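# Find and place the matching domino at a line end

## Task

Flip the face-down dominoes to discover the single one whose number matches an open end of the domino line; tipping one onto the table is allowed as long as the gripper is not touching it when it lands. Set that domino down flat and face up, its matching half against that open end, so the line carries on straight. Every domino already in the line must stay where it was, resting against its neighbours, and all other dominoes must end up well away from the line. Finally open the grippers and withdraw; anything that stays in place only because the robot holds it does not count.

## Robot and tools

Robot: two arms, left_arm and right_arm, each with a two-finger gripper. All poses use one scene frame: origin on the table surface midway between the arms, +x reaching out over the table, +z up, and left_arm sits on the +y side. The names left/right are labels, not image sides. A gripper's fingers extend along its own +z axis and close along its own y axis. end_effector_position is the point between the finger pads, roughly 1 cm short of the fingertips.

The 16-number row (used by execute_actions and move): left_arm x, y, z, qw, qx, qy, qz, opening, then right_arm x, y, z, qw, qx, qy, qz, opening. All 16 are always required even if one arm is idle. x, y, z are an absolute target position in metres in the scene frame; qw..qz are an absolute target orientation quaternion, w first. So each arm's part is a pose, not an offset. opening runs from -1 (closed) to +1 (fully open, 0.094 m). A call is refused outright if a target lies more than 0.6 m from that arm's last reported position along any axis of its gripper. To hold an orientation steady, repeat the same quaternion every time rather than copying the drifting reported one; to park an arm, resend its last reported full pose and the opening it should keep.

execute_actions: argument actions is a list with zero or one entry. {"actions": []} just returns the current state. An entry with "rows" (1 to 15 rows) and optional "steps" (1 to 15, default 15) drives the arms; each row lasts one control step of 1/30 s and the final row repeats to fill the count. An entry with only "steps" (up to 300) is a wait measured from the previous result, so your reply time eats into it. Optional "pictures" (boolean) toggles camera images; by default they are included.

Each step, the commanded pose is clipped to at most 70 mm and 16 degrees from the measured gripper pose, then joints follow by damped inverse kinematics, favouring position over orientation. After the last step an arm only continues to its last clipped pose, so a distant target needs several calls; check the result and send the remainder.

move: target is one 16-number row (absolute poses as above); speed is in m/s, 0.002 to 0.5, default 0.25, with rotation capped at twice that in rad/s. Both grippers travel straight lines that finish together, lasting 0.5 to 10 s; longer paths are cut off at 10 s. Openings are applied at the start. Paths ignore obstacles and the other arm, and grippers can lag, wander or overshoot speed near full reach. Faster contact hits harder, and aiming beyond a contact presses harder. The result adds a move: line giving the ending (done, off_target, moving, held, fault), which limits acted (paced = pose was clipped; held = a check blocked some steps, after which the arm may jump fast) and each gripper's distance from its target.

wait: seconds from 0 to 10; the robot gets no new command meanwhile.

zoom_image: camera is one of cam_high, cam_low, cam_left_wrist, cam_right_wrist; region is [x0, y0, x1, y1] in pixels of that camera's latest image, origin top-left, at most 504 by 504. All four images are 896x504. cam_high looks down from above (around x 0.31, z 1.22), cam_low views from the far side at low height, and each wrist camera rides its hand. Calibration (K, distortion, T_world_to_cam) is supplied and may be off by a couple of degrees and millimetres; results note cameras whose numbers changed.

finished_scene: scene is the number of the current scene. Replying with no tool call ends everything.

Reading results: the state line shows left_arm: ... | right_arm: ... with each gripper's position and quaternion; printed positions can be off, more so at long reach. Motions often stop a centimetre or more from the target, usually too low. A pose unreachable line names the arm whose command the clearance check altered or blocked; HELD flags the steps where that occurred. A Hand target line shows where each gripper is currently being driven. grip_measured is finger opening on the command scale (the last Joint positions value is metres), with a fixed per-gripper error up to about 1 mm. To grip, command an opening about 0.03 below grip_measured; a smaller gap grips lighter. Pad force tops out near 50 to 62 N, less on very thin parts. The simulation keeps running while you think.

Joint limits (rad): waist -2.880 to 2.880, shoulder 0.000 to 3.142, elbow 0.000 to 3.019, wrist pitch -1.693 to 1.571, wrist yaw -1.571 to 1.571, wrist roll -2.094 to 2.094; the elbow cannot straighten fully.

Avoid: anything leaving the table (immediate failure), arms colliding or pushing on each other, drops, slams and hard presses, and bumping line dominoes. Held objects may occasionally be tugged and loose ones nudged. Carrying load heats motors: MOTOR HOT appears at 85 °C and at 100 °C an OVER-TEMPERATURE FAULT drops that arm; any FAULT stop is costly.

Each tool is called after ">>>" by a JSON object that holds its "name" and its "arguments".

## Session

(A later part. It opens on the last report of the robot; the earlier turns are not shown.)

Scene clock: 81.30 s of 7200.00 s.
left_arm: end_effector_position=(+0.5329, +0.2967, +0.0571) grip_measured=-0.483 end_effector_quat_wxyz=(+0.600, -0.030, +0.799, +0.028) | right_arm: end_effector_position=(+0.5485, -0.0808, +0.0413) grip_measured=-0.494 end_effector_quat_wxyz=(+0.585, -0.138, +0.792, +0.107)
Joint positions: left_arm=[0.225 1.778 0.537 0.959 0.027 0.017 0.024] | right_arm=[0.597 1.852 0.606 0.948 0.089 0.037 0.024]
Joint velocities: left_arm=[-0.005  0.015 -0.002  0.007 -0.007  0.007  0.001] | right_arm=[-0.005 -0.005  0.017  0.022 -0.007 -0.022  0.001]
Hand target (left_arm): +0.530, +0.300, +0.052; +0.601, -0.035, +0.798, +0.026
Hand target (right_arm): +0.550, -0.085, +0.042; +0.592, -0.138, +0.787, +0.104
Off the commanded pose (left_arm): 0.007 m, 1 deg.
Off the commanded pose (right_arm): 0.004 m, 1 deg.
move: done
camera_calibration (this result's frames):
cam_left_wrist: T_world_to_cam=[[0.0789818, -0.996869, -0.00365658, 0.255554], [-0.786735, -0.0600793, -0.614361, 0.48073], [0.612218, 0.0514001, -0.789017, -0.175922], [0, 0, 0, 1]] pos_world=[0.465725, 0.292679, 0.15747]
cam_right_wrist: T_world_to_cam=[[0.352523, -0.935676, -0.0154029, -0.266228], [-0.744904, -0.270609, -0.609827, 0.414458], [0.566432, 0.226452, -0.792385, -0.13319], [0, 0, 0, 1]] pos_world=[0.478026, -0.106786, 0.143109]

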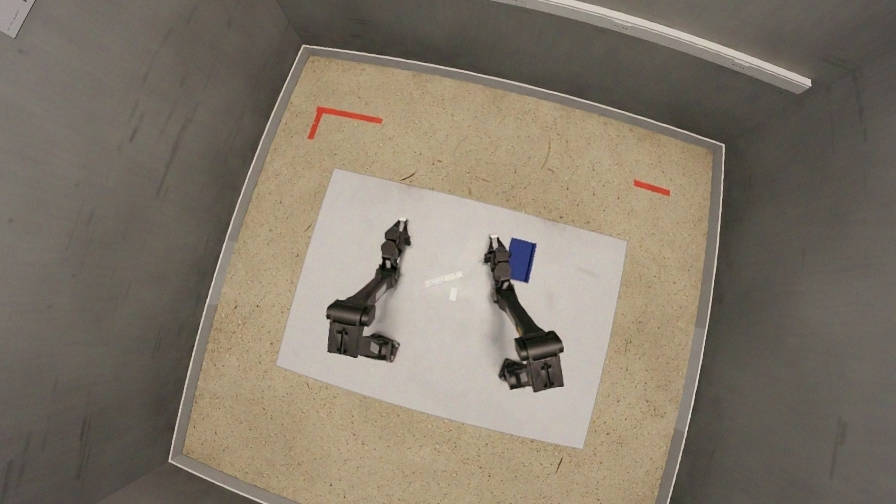

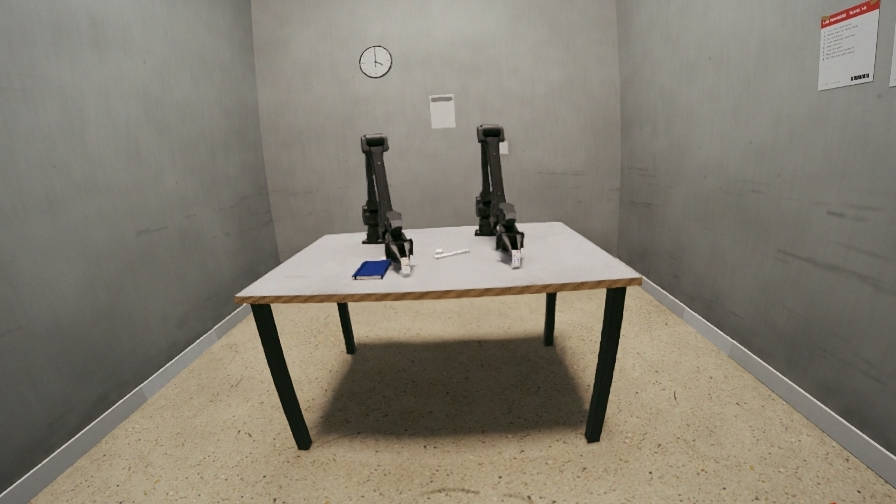

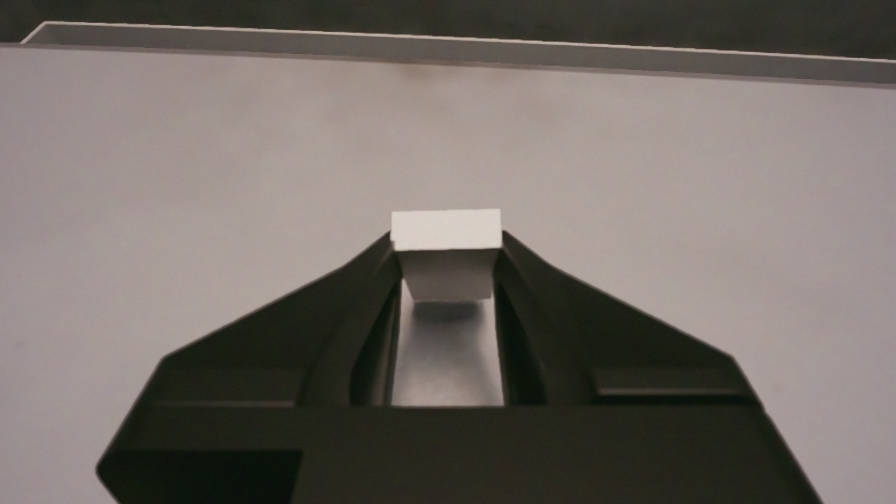

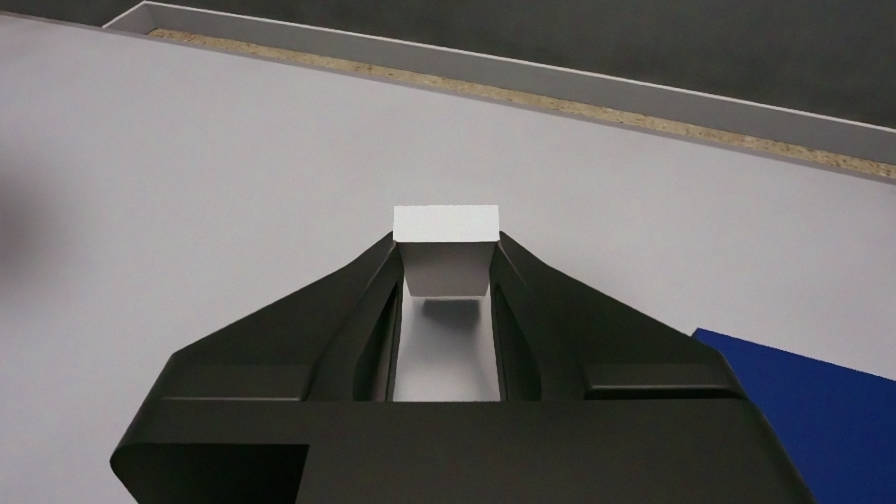

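>>> {"name": "move", "arguments": {"target": [0.53,0.30,0.049,0.6012,-0.0348,0.7978,0.0262,-0.54,0.55,-0.085,0.039,0.5927,-0.1386,0.7865,0.1045,-0.54], "speed": 0.01}}

>>> {"name": "move", "arguments": {"target": [0.53,0.30,0.049,0.6012,-0.0348,0.7978,0.0262,0.2,0.55,-0.085,0.039,0.5927,-0.1386,0.7865,0.1045,0.2], "speed": 0.01}}

Scene clock: 85.43 s of 7200.00 s.
left_arm: end_effector_position=(+0.5328, +0.2967, +0.0541) grip_measured=-0.483 end_effector_quat_wxyz=(+0.600, -0.030, +0.799, +0.028) | right_arm: end_effector_position=(+0.5483, -0.0808, +0.0386) grip_measured=-0.494 end_effector_quat_wxyz=(+0.585, -0.138, +0.792, +0.107)
Joint positions: left_arm=[0.225 1.789 0.537 0.97  0.027 0.017 0.024] | right_arm=[0.597 1.862 0.606 0.958 0.088 0.036 0.024]
Joint velocities: left_arm=[-0.015 -0.005  0.007 -0.007  0.007 -0.007  0.   ] | right_arm=[-0.005 -0.015  0.007  0.002 -0.066 -0.081  0.   ]
Hand target (left_arm): +0.530, +0.300, +0.049; +0.601, -0.035, +0.798, +0.026
Hand target (right_arm): +0.550, -0.085, +0.039; +0.592, -0.139, +0.787, +0.104
Off the commanded pose (left_arm): 0.007 m, 1 deg.
Off the commanded pose (right_arm): 0.004 m, 1 deg.
move: done
camera_calibration (this result's frames):
cam_left_wrist: T_world_to_cam=[[0.0789818, -0.996869, -0.00365658, 0.255541], [-0.786735, -0.0600793, -0.614361, 0.478852], [0.612218, 0.0514001, -0.789017, -0.178221], [0, 0, 0, 1]] pos_world=[0.465656, 0.292671, 0.154503]
cam_right_wrist: T_world_to_cam=[[0.35298, -0.935507, -0.0152148, -0.26646], [-0.744308, -0.27091, -0.610421, 0.412368], [0.566931, 0.226791, -0.791931, -0.135534], [0, 0, 0, 1]] pos_world=[0.477822, -0.106823, 0.140331]

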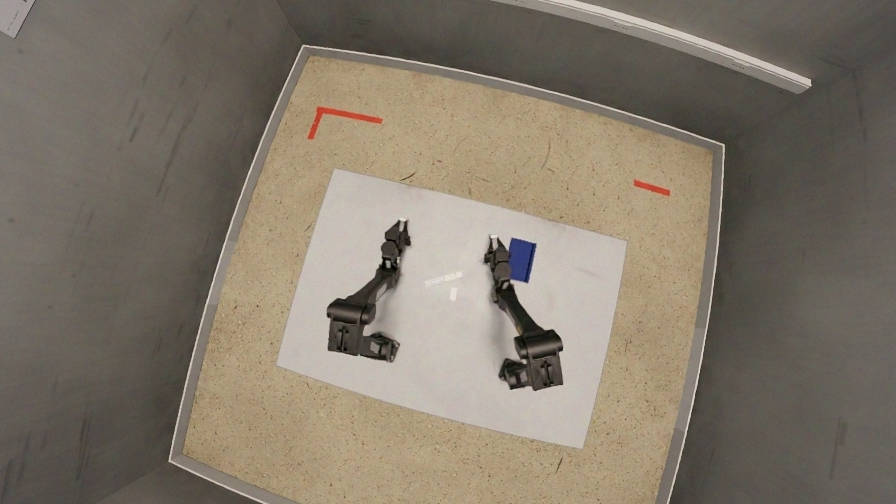

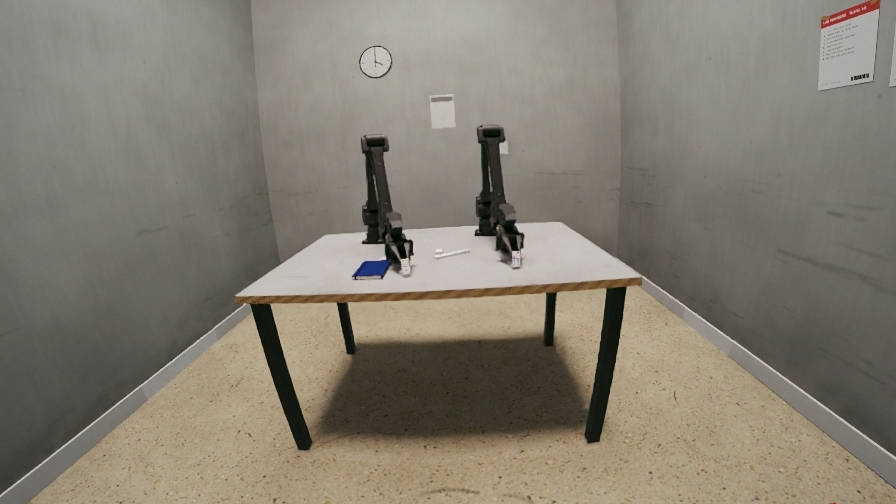

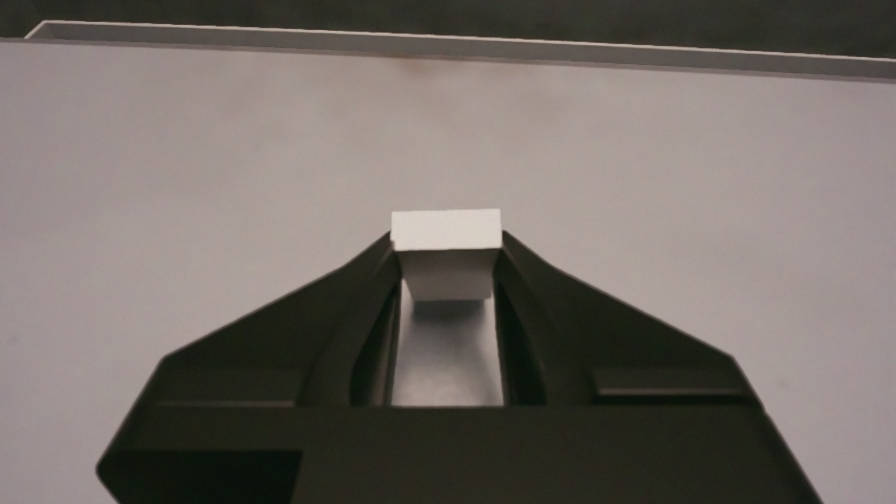

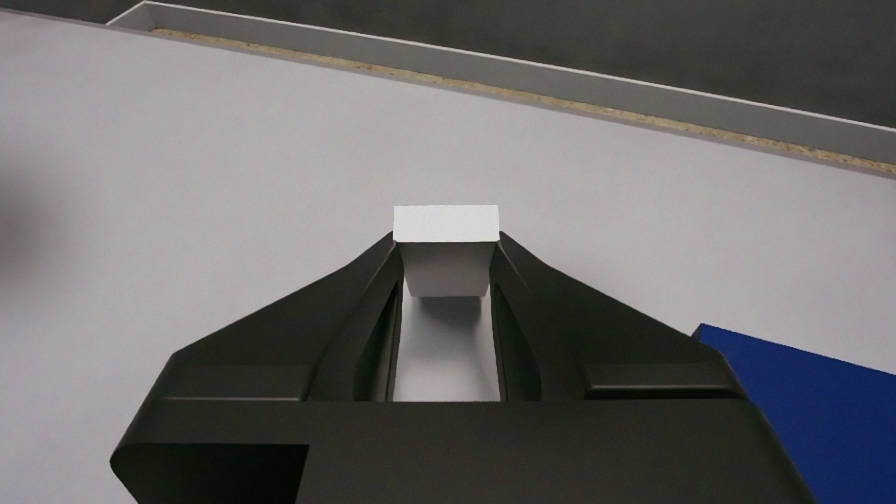

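Scene clock: 86.63 s of 7200.00 s.
left_arm: end_effector_position=(+0.5328, +0.2967, +0.0541) grip_measured=+0.198 end_effector_quat_wxyz=(+0.600, -0.030, +0.799, +0.028) | right_arm: end_effector_position=(+0.5483, -0.0808, +0.0386) grip_measured=+0.198 end_effector_quat_wxyz=(+0.585, -0.138, +0.792, +0.107)
Joint positions: left_arm=[0.225 1.789 0.537 0.97  0.027 0.017 0.056] | right_arm=[0.597 1.862 0.606 0.958 0.088 0.036 0.056]
Joint velocities: left_arm=[ 0.005 -0.015  0.002 -0.002 -0.007 -0.022  0.   ] | right_arm=[-0.005 -0.005  0.007 -0.017 -0.081 -0.007 -0.   ]
Hand target (left_arm): +0.530, +0.300, +0.049; +0.601, -0.035, +0.798, +0.026
Hand target (right_arm): +0.550, -0.085, +0.039; +0.592, -0.138, +0.787, +0.104
Off the commanded pose (left_arm): 0.007 m, 1 deg.
Off the commanded pose (right_arm): 0.004 m, 1 deg.
move: done
camera_calibration (this result's frames):
cam_left_wrist: T_world_to_cam=[[0.0789818, -0.996869, -0.00365658, 0.255541], [-0.786735, -0.0600793, -0.614361, 0.478852], [0.612218, 0.0514001, -0.789017, -0.178221], [0, 0, 0, 1]] pos_world=[0.465656, 0.292671, 0.154503]
cam_right_wrist: T_world_to_cam=[[0.35298, -0.935507, -0.0152148, -0.26646], [-0.744308, -0.27091, -0.610421, 0.412368], [0.566931, 0.226791, -0.791931, -0.135534], [0, 0, 0, 1]] pos_world=[0.477822, -0.106823, 0.140331]

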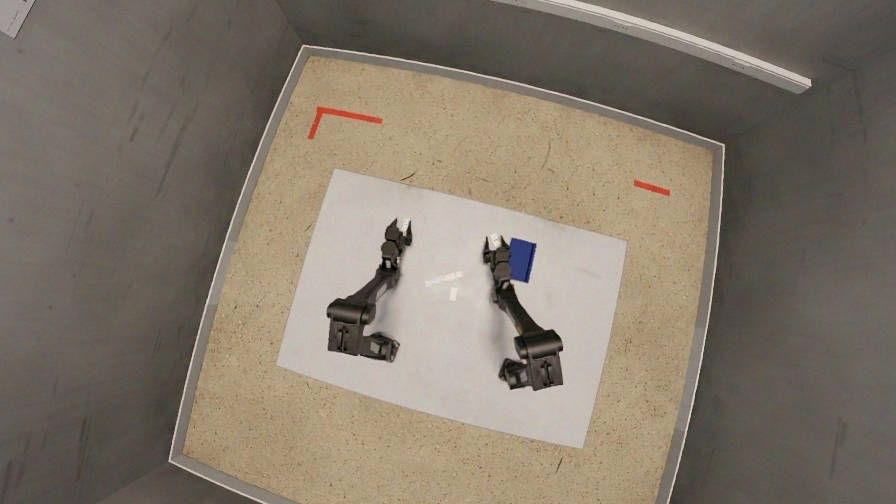

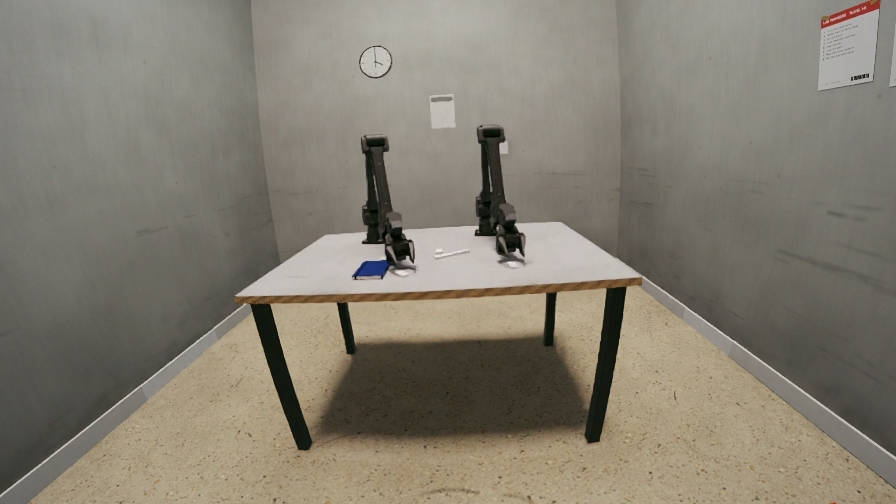

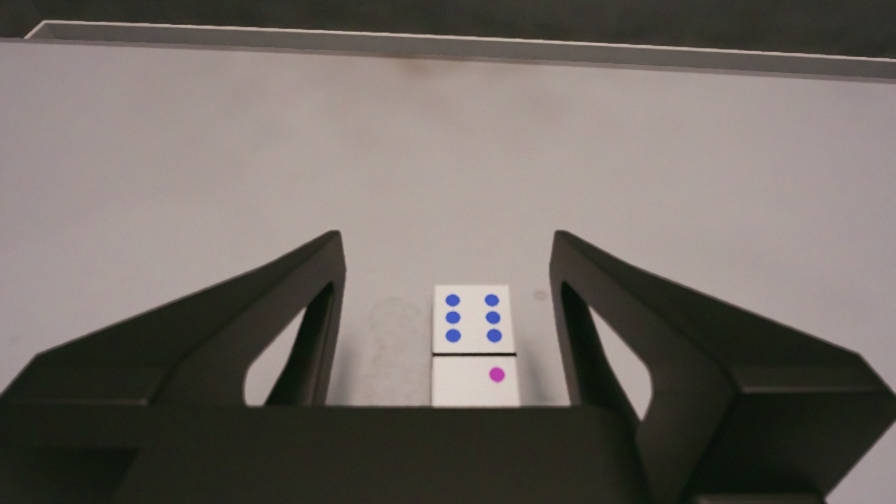

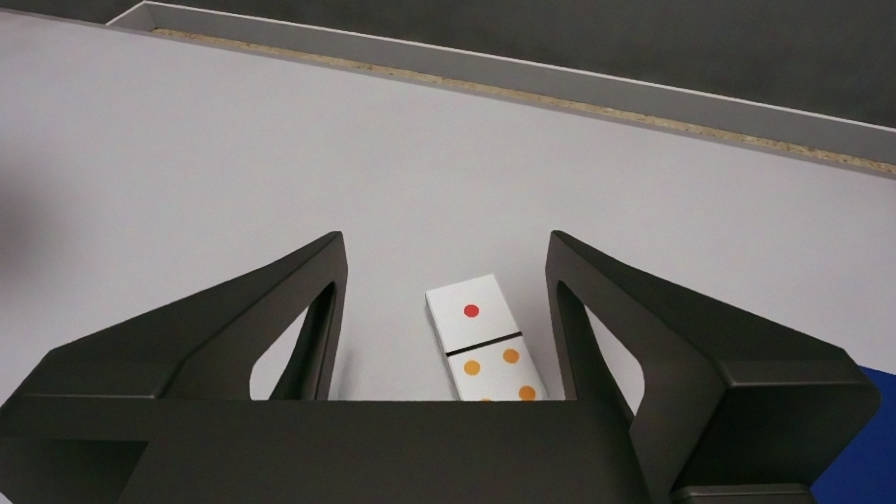

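>>> {"name": "move", "arguments": {"target": [0.47,0.29,0.16,0.38,-0.02,0.924,0.01,0.2,0.48,-0.11,0.16,0.38,-0.05,0.924,0.02,0.2], "speed": 0.2}}

>>> {"name": "move", "arguments": {"target": [0.322,0.029,0.08,-0.2839,-0.0251,0.9585,-0.0074,0.1,0.363,-0.197,0.08,-0.2583,0.059,0.9641,0.0158,0.1], "speed": 0.25}}

Scene clock: 95.10 s of 7200.00 s.
left_arm: end_effector_position=(+0.4503, +0.2843, +0.1277) grip_measured=+0.198 end_effector_quat_wxyz=(+0.356, -0.017, +0.934, +0.006) | right_arm: end_effector_position=(+0.4683, -0.1224, +0.1330) grip_measured=+0.198 end_effector_quat_wxyz=(+0.361, -0.060, +0.931, +0.008)
Joint positions: left_arm=[ 0.227  1.212  0.669 -0.301  0.051  0.057  0.056] | right_arm=[ 0.662  1.272  0.735 -0.341  0.282  0.281  0.056]
Joint velocities: left_arm=[ 0.005  0.015 -0.007  0.007 -0.022  0.095 -0.   ] | right_arm=[-0.015 -0.015 -0.002 -0.032 -0.051  0.095 -0.001]
Hand target (left_arm): +0.468, +0.290, +0.158; +0.380, -0.016, +0.925, +0.010
Hand target (right_arm): +0.480, -0.111, +0.160; +0.380, -0.053, +0.923, +0.019
Off the commanded pose (left_arm): 0.038 m, 3 deg.
Off the commanded pose (right_arm): 0.032 m, 3 deg.
After step 90, 3.63 s passed at rest.
move: off_target (left_arm, right_arm)
camera_calibration (this result's frames):
cam_left_wrist: T_world_to_cam=[[0.0384077, -0.999246, 0.00565863, 0.267743], [-0.994182, -0.0387821, -0.100491, 0.480064], [0.100635, -0.00176606, -0.994922, 0.202779], [0, 0, 0, 1]] pos_world=[0.44658, 0.286517, 0.248477]
cam_right_wrist: T_world_to_cam=[[0.121514, -0.992414, 0.01865, -0.178682], [-0.985101, -0.12288, -0.12032, 0.46484], [0.121699, -0.00375159, -0.99256, 0.200985], [0, 0, 0, 1]] pos_world=[0.455167, -0.119453, 0.258752]

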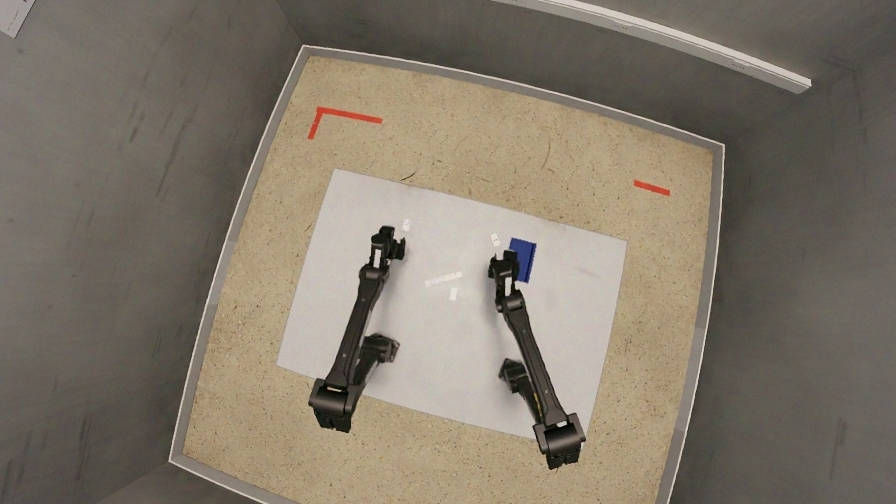

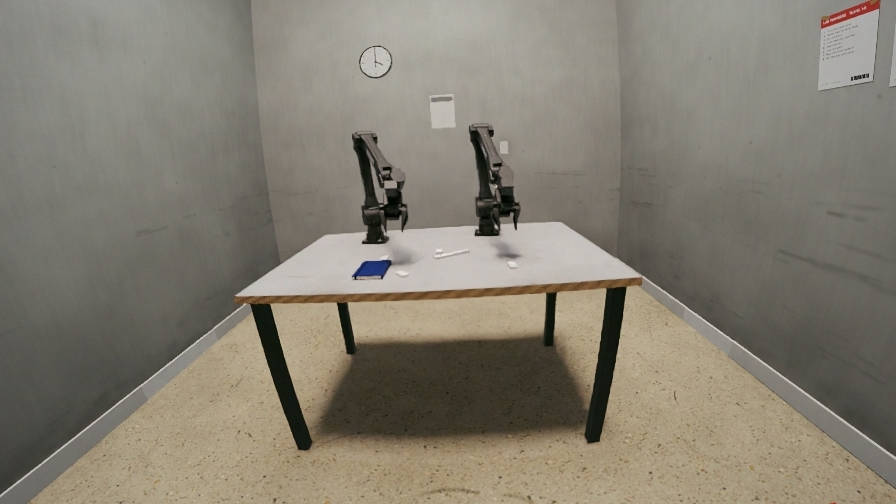

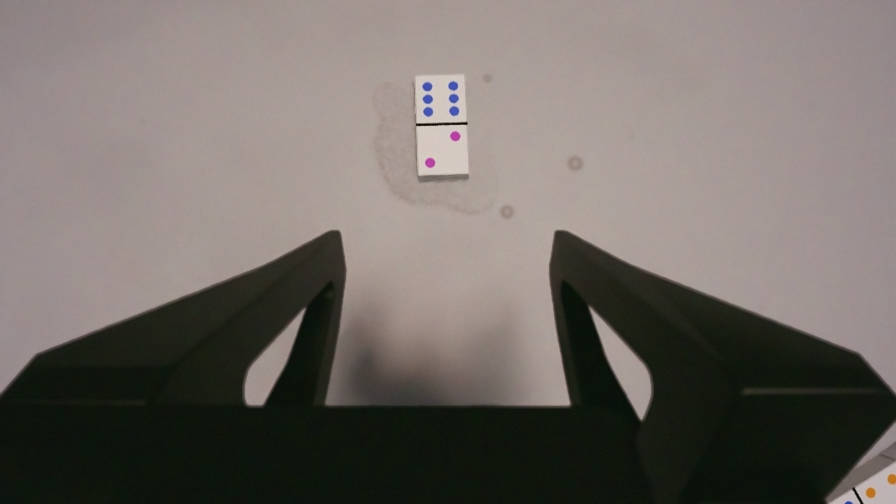

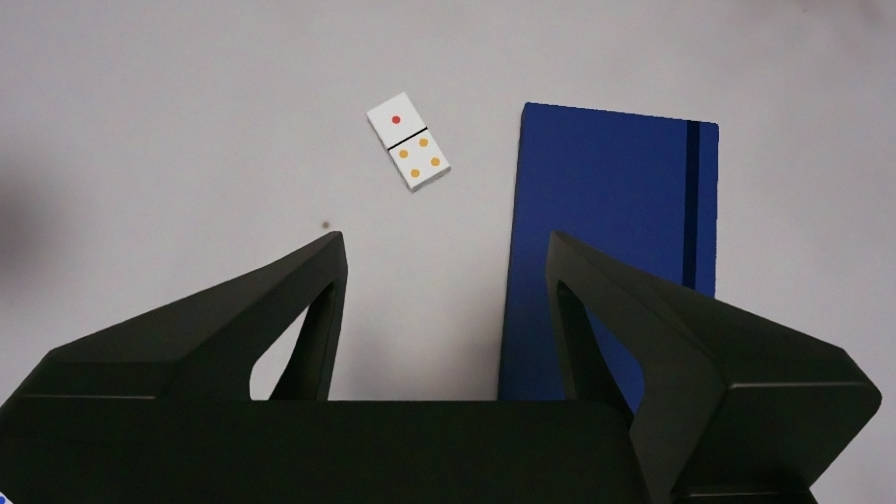

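Scene clock: 98.13 s of 7200.00 s.
left_arm: end_effector_position=(+0.3098, +0.0380, +0.0716) grip_measured=+0.102 end_effector_quat_wxyz=(-0.288, -0.012, +0.958, -0.010) | right_arm: end_effector_position=(+0.3465, -0.1987, +0.0774) grip_measured=+0.102 end_effector_quat_wxyz=(-0.270, +0.057, +0.961, +0.014)
Joint positions: left_arm=[-0.356  1.764  1.182 -1.511  0.276 -0.421  0.052] | right_arm=[ 0.391  1.653  1.057 -1.495 -0.181  0.31   0.052]
Joint velocities: left_arm=[-0.005 -0.005  0.022 -0.002  0.066 -0.007 -0.001] | right_arm=[-0.005 -0.024 -0.002 -0.007  0.022  0.007  0.   ]
Hand target (left_arm): +0.323, +0.030, +0.080; -0.281, -0.014, +0.960, -0.014
Hand target (right_arm): +0.361, -0.197, +0.088; -0.260, +0.053, +0.964, +0.022
Off the commanded pose (left_arm): 0.017 m, 2 deg.
Off the commanded pose (right_arm): 0.017 m, 1 deg.
move: off_target (left_arm, right_arm)
camera_calibration (this result's frames):
cam_left_wrist: T_world_to_cam=[[0.0337741, -0.999364, 0.0114332, 0.0283634], [-0.351681, -0.00117558, 0.936119, 0.0505096], [-0.935511, -0.0356374, -0.351497, 0.436847], [0, 0, 0, 1]] pos_world=[0.42548, 0.0439728, 0.105943]
cam_right_wrist: T_world_to_cam=[[-0.125273, -0.99211, -0.00486232, -0.151223], [-0.391552, 0.0449369, 0.919058, 0.0760501], [-0.911588, 0.117037, -0.394092, 0.495999], [0, 0, 0, 1]] pos_world=[0.462981, -0.211498, 0.12484]

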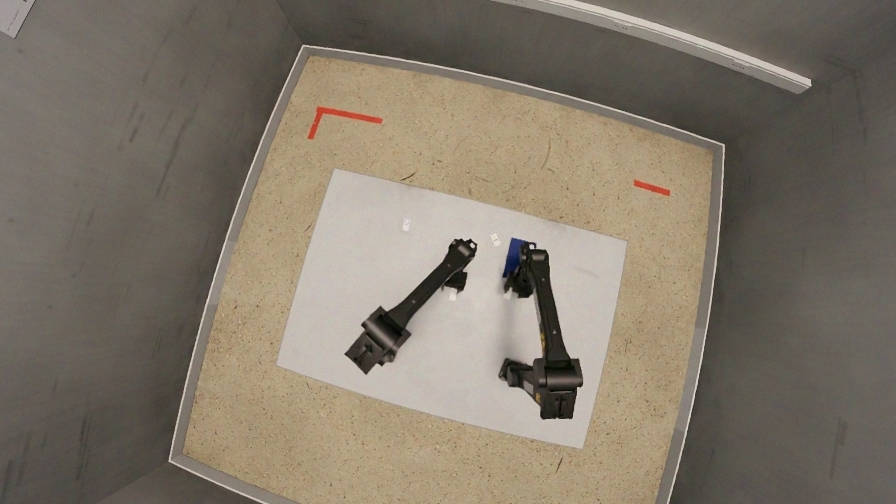

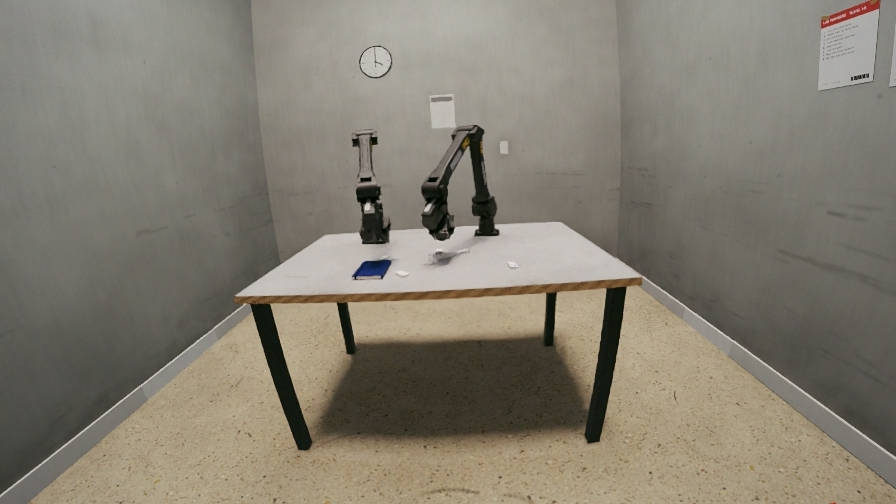

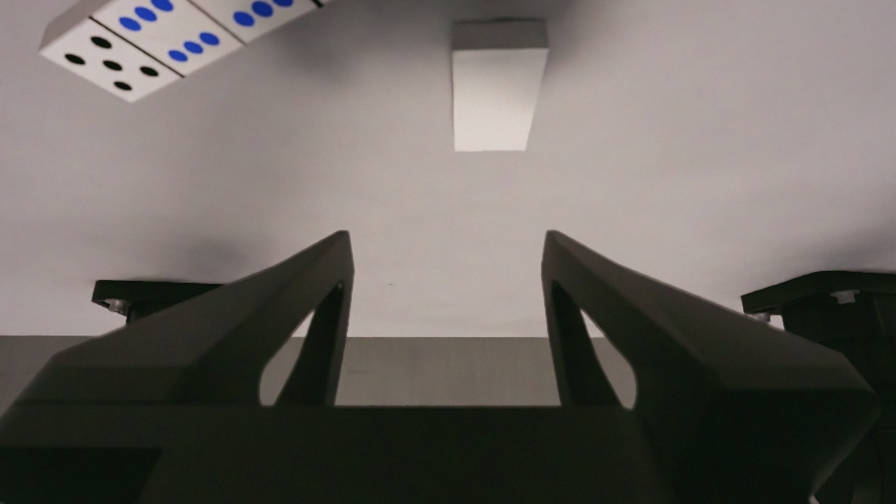

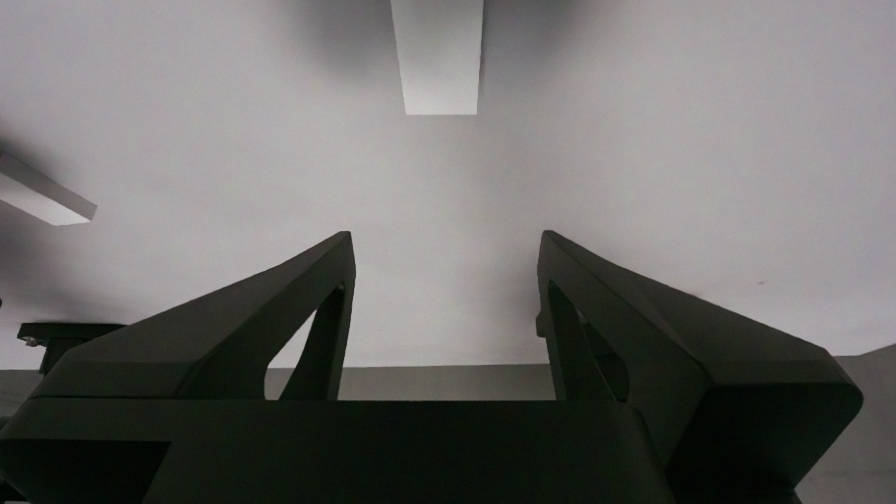

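>>> {"name": "move", "arguments": {"target": [0.335,0.016,0.055,-0.2839,-0.0251,0.9585,-0.0074,0.0,0.380,-0.196,0.05,-0.2583,0.059,0.9641,0.0158,0.0], "speed": 0.08}}

Scene clock: 103.50 s of 7200.00 s.
left_arm: end_effector_position=(+0.3180, +0.0290, +0.0540) grip_measured=+0.002 end_effector_quat_wxyz=(-0.301, -0.027, +0.953, +0.001) | right_arm: end_effector_position=(+0.3575, -0.1972, +0.0463) grip_measured=+0.002 end_effector_quat_wxyz=(-0.282, +0.057, +0.958, +0.009)
Joint positions: left_arm=[-0.365  1.835  1.219 -1.505  0.28  -0.456  0.047] | right_arm=[ 0.39   1.746  1.074 -1.446 -0.177  0.308  0.047]
Joint velocities: left_arm=[-0.015 -0.005 -0.002  0.017  0.066  0.066 -0.   ] | right_arm=[-0.005  0.015  0.012  0.007  0.022  0.051  0.001]
Hand target (left_arm): +0.335, +0.016, +0.056; -0.284, -0.025, +0.959, -0.008
Hand target (right_arm): +0.379, -0.196, +0.050; -0.259, +0.059, +0.964, +0.016
Off the commanded pose (left_arm): 0.021 m, 2 deg.
Off the commanded pose (right_arm): 0.023 m, 3 deg.
After step 90, 1.43 s passed at rest.
move: off_target (left_arm, right_arm)
camera_calibration (this result's frames):
cam_left_wrist: T_world_to_cam=[[0.0554614, -0.998282, -0.0189137, 0.0139992], [-0.325324, -0.0359767, 0.944918, 0.062035], [-0.943975, -0.0462534, -0.326761, 0.439682], [0, 0, 0, 1]] pos_world=[0.434454, 0.0365437, 0.0853176]
cam_right_wrist: T_world_to_cam=[[-0.123353, -0.992335, 0.00748193, -0.14986], [-0.367863, 0.0527271, 0.928384, 0.101506], [-0.921662, 0.111766, -0.371547, 0.495126], [0, 0, 0, 1]] pos_world=[0.475193, -0.209402, 0.0908476]

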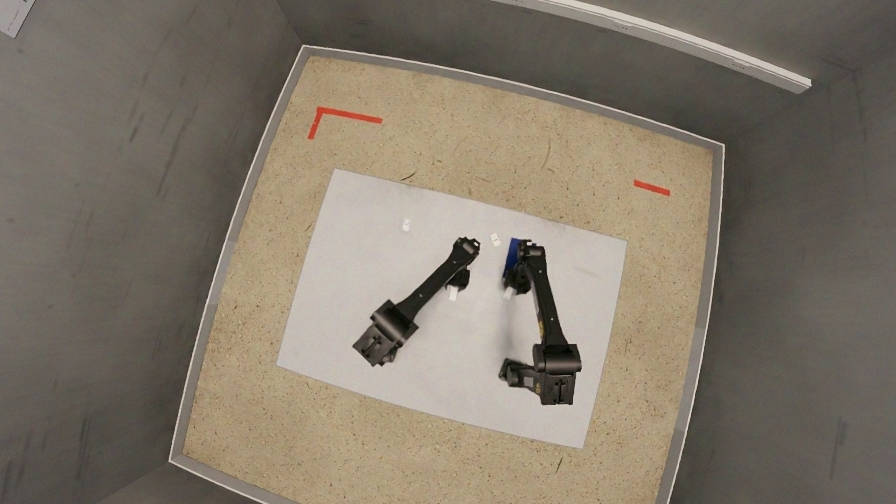

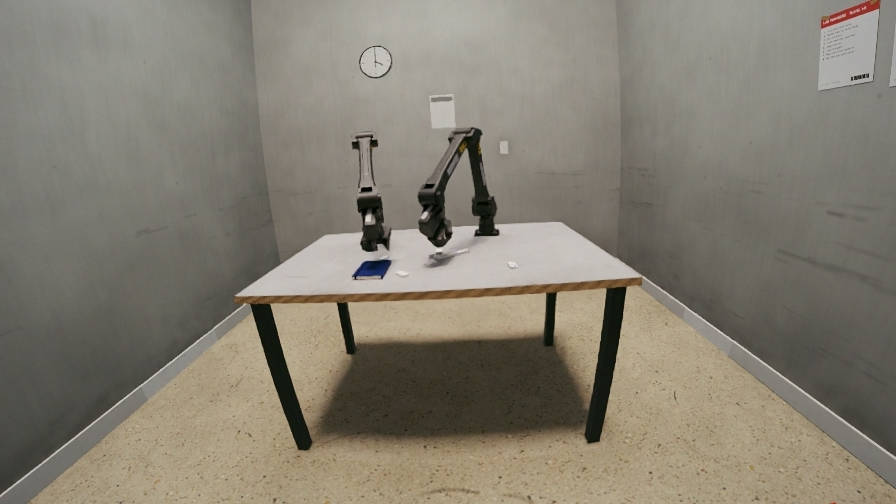

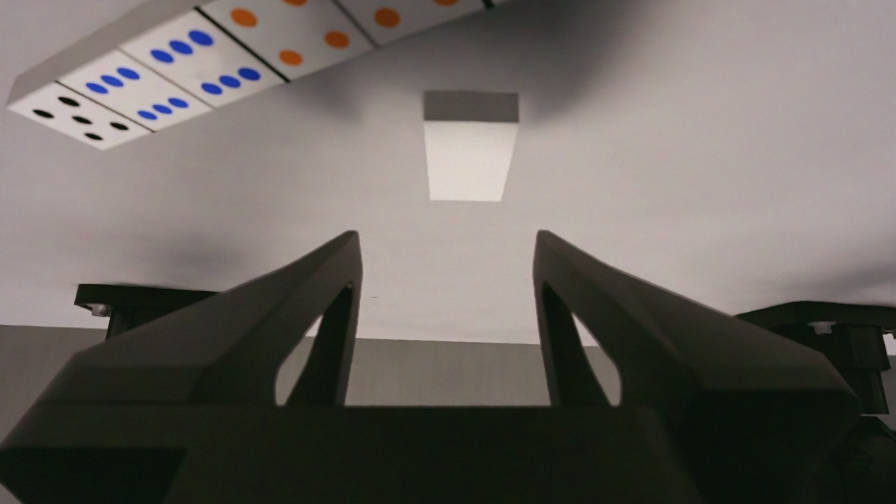

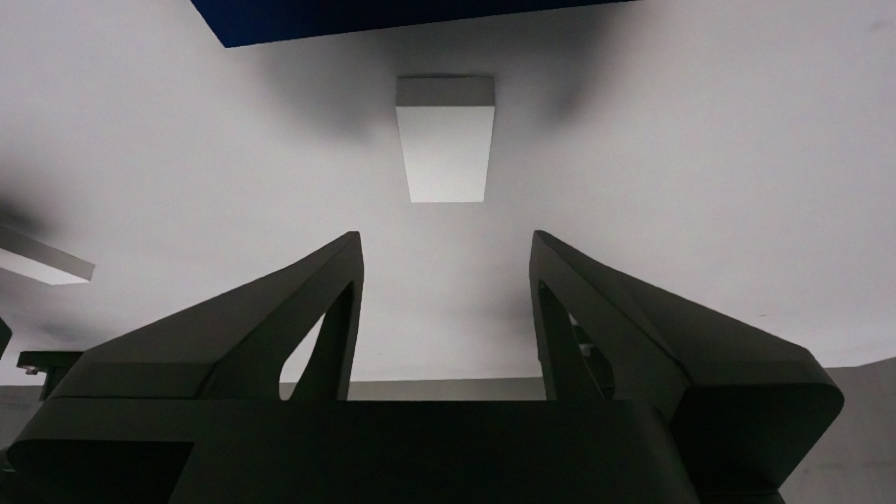

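>>> {"name": "move", "arguments": {"target": [0.336,0.008,0.026,-0.2839,-0.0251,0.9585,-0.0074,0.0,0.384,-0.197,0.022,-0.2583,0.059,0.9641,0.0158,0.0], "speed": 0.04}}

Scene clock: 107.77 s of 7200.00 s.
left_arm: end_effector_position=(+0.3221, +0.0198, +0.0280) grip_measured=+0.002 end_effector_quat_wxyz=(-0.297, -0.027, +0.955, -0.000) | right_arm: end_effector_position=(+0.3666, -0.1969, +0.0217) grip_measured=+0.002 end_effector_quat_wxyz=(-0.275, +0.058, +0.960, +0.011)
Joint positions: left_arm=[-0.379  1.886  1.219 -1.441  0.286 -0.469  0.047] | right_arm=[ 0.385  1.798  1.074 -1.379 -0.174  0.308  0.047]
Joint velocities: left_arm=[ 0.005  0.005  0.002 -0.022  0.007  0.022  0.001] | right_arm=[-0.005  0.015  0.002 -0.002 -0.007 -0.022  0.001]
Hand target (left_arm): +0.336, +0.008, +0.027; -0.284, -0.025, +0.959, -0.007
Hand target (right_arm): +0.383, -0.197, +0.022; -0.258, +0.059, +0.964, +0.016
Off the commanded pose (left_arm): 0.018 m, 2 deg.
Off the commanded pose (right_arm): 0.017 m, 2 deg.
move: off_target (left_arm, right_arm)
camera_calibration (this result's frames):
cam_left_wrist: T_world_to_cam=[[0.0563149, -0.998288, -0.0157758, 0.00373498], [-0.333307, -0.033692, 0.942216, 0.0902175], [-0.941135, -0.0478027, -0.334633, 0.434026], [0, 0, 0, 1]] pos_world=[0.438337, 0.0275158, 0.060294]
cam_right_wrist: T_world_to_cam=[[-0.126433, -0.991966, 0.00418817, -0.146908], [-0.381176, 0.0524805, 0.923012, 0.132631], [-0.915816, 0.115103, -0.384749, 0.493159], [0, 0, 0, 1]] pos_world=[0.483624, -0.209452, 0.0679376]

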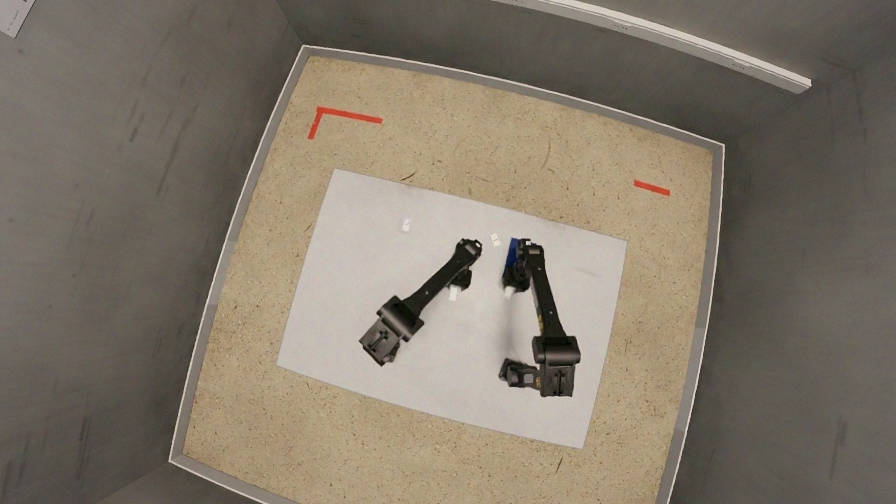

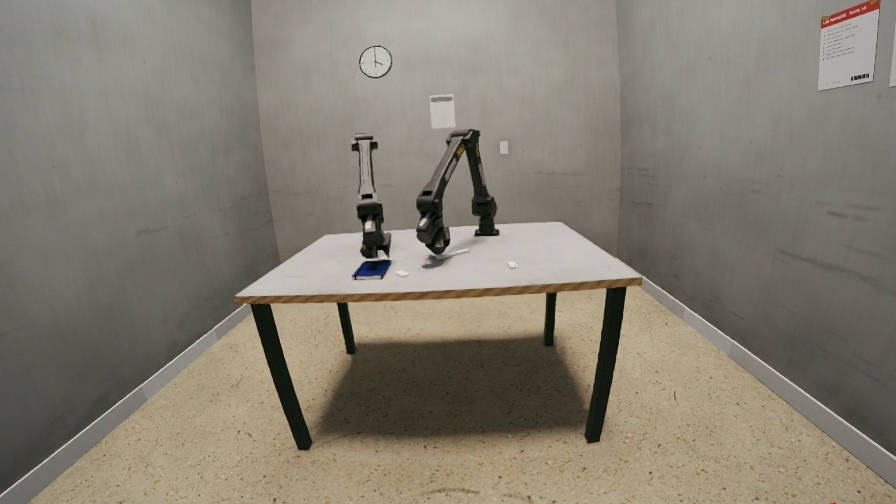

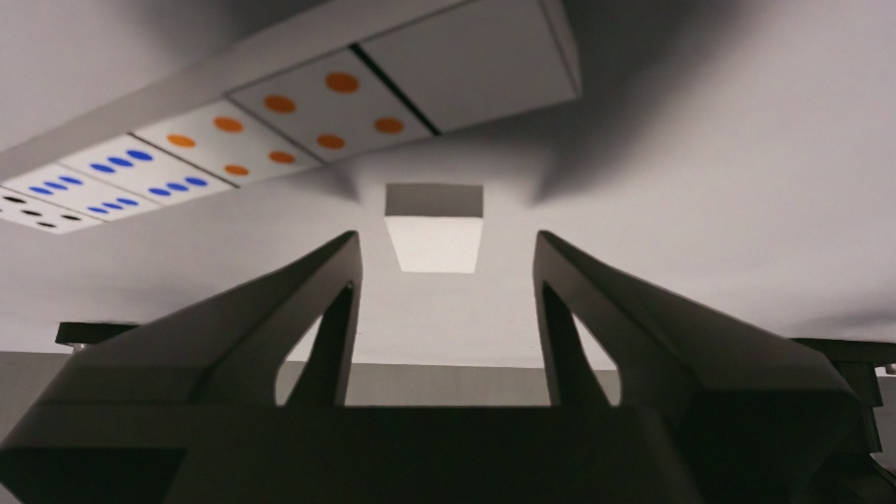

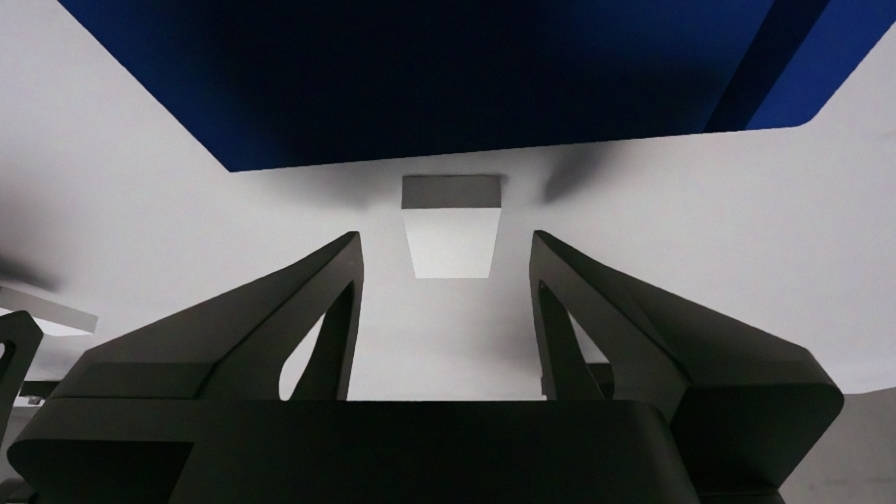

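>>> {"name": "move", "arguments": {"target": [0.331,0.013,0.015,-0.2839,-0.0251,0.9585,-0.0074,0.0,0.383,-0.198,0.012,-0.2583,0.059,0.9641,0.0158,0.0], "speed": 0.02}}

Scene clock: 113.23 s of 7200.00 s.
left_arm: end_effector_position=(+0.3281, +0.0166, +0.0230) grip_measured=+0.002 end_effector_quat_wxyz=(-0.284, -0.025, +0.959, -0.008) | right_arm: end_effector_position=(+0.3704, -0.1970, +0.0139) grip_measured=+0.002 end_effector_quat_wxyz=(-0.270, +0.059, +0.961, +0.012)
Joint positions: left_arm=[-0.379  1.889  1.219 -1.407  0.286 -0.47   0.047] | right_arm=[ 0.383  1.813  1.074 -1.354 -0.173  0.308  0.047]
Joint velocities: left_arm=[-0.005  0.015 -0.002  0.017 -0.081  0.037  0.   ] | right_arm=[ 0.005 -0.015 -0.017  0.002 -0.022  0.037 -0.001]
Hand target (left_arm): +0.331, +0.013, +0.015; -0.284, -0.025, +0.959, -0.007
Hand target (right_arm): +0.383, -0.198, +0.012; -0.258, +0.059, +0.964, +0.016
Off the commanded pose (left_arm): 0.009 m, 0 deg.
Off the commanded pose (right_arm): 0.013 m, 1 deg.
After step 90, 1.30 s passed at rest.
move: off_target (right_arm)
camera_calibration (this result's frames):
cam_left_wrist: T_world_to_cam=[[0.056844, -0.998383, 0.000355606, -0.00040885], [-0.359128, -0.020115, 0.933071, 0.105278], [-0.931556, -0.0531672, -0.359691, 0.435306], [0, 0, 0, 1]] pos_world=[0.443343, 0.0248535, 0.0583441]
cam_right_wrist: T_world_to_cam=[[-0.128161, -0.991752, 0.00147628, -0.14577], [-0.390527, 0.0518346, 0.919131, 0.144683], [-0.911627, 0.11722, -0.393949, 0.492622], [0, 0, 0, 1]] pos_world=[0.486908, -0.209813, 0.0613011]

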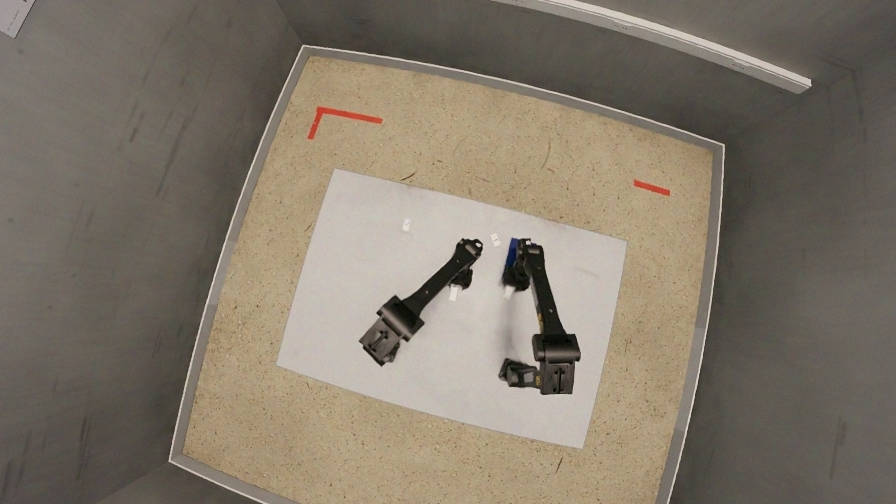

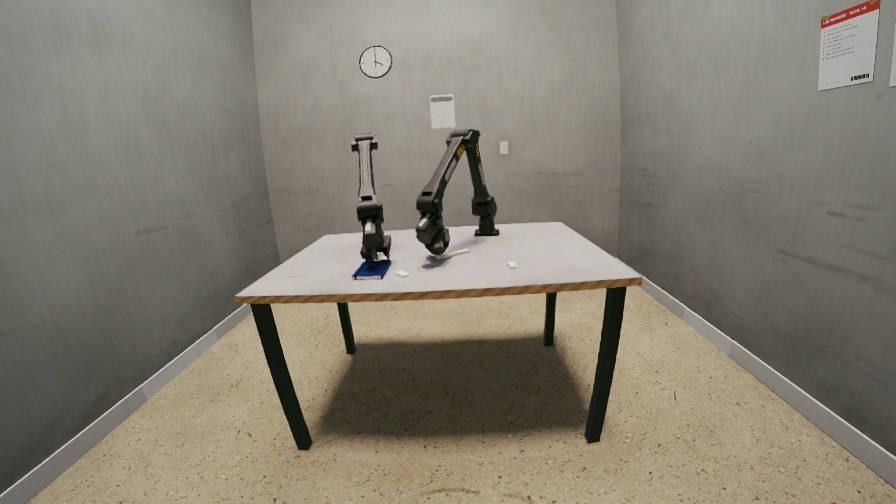

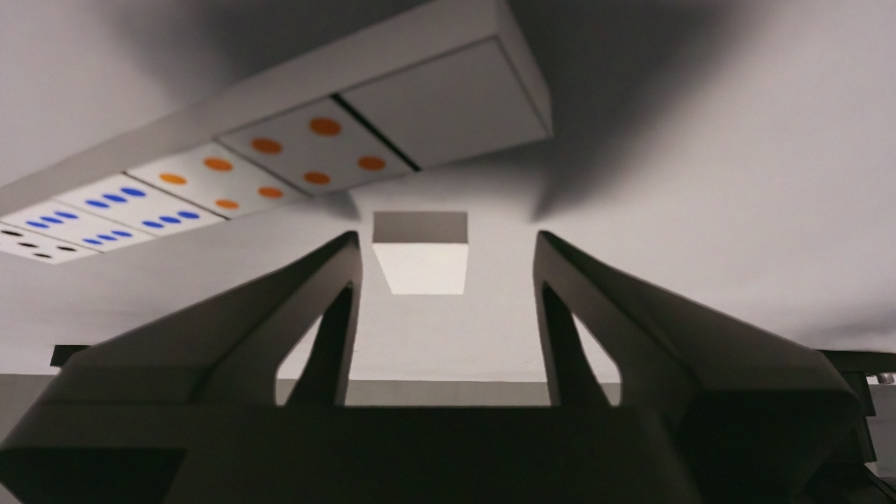

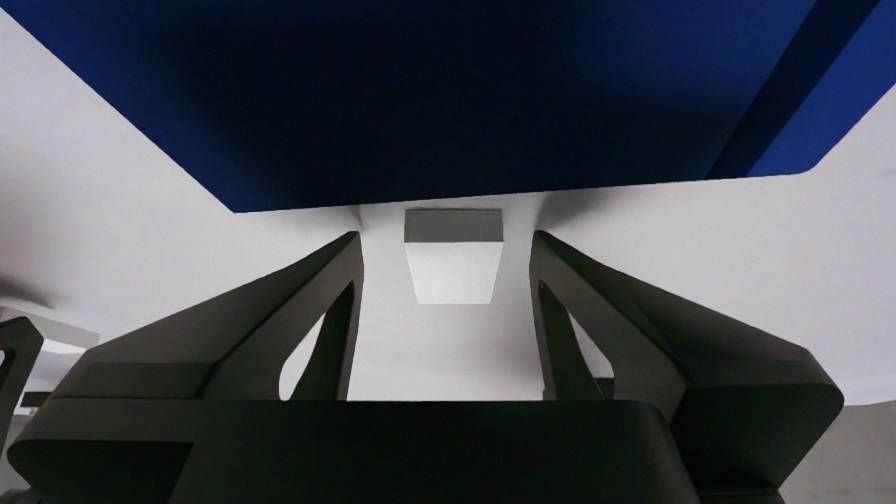

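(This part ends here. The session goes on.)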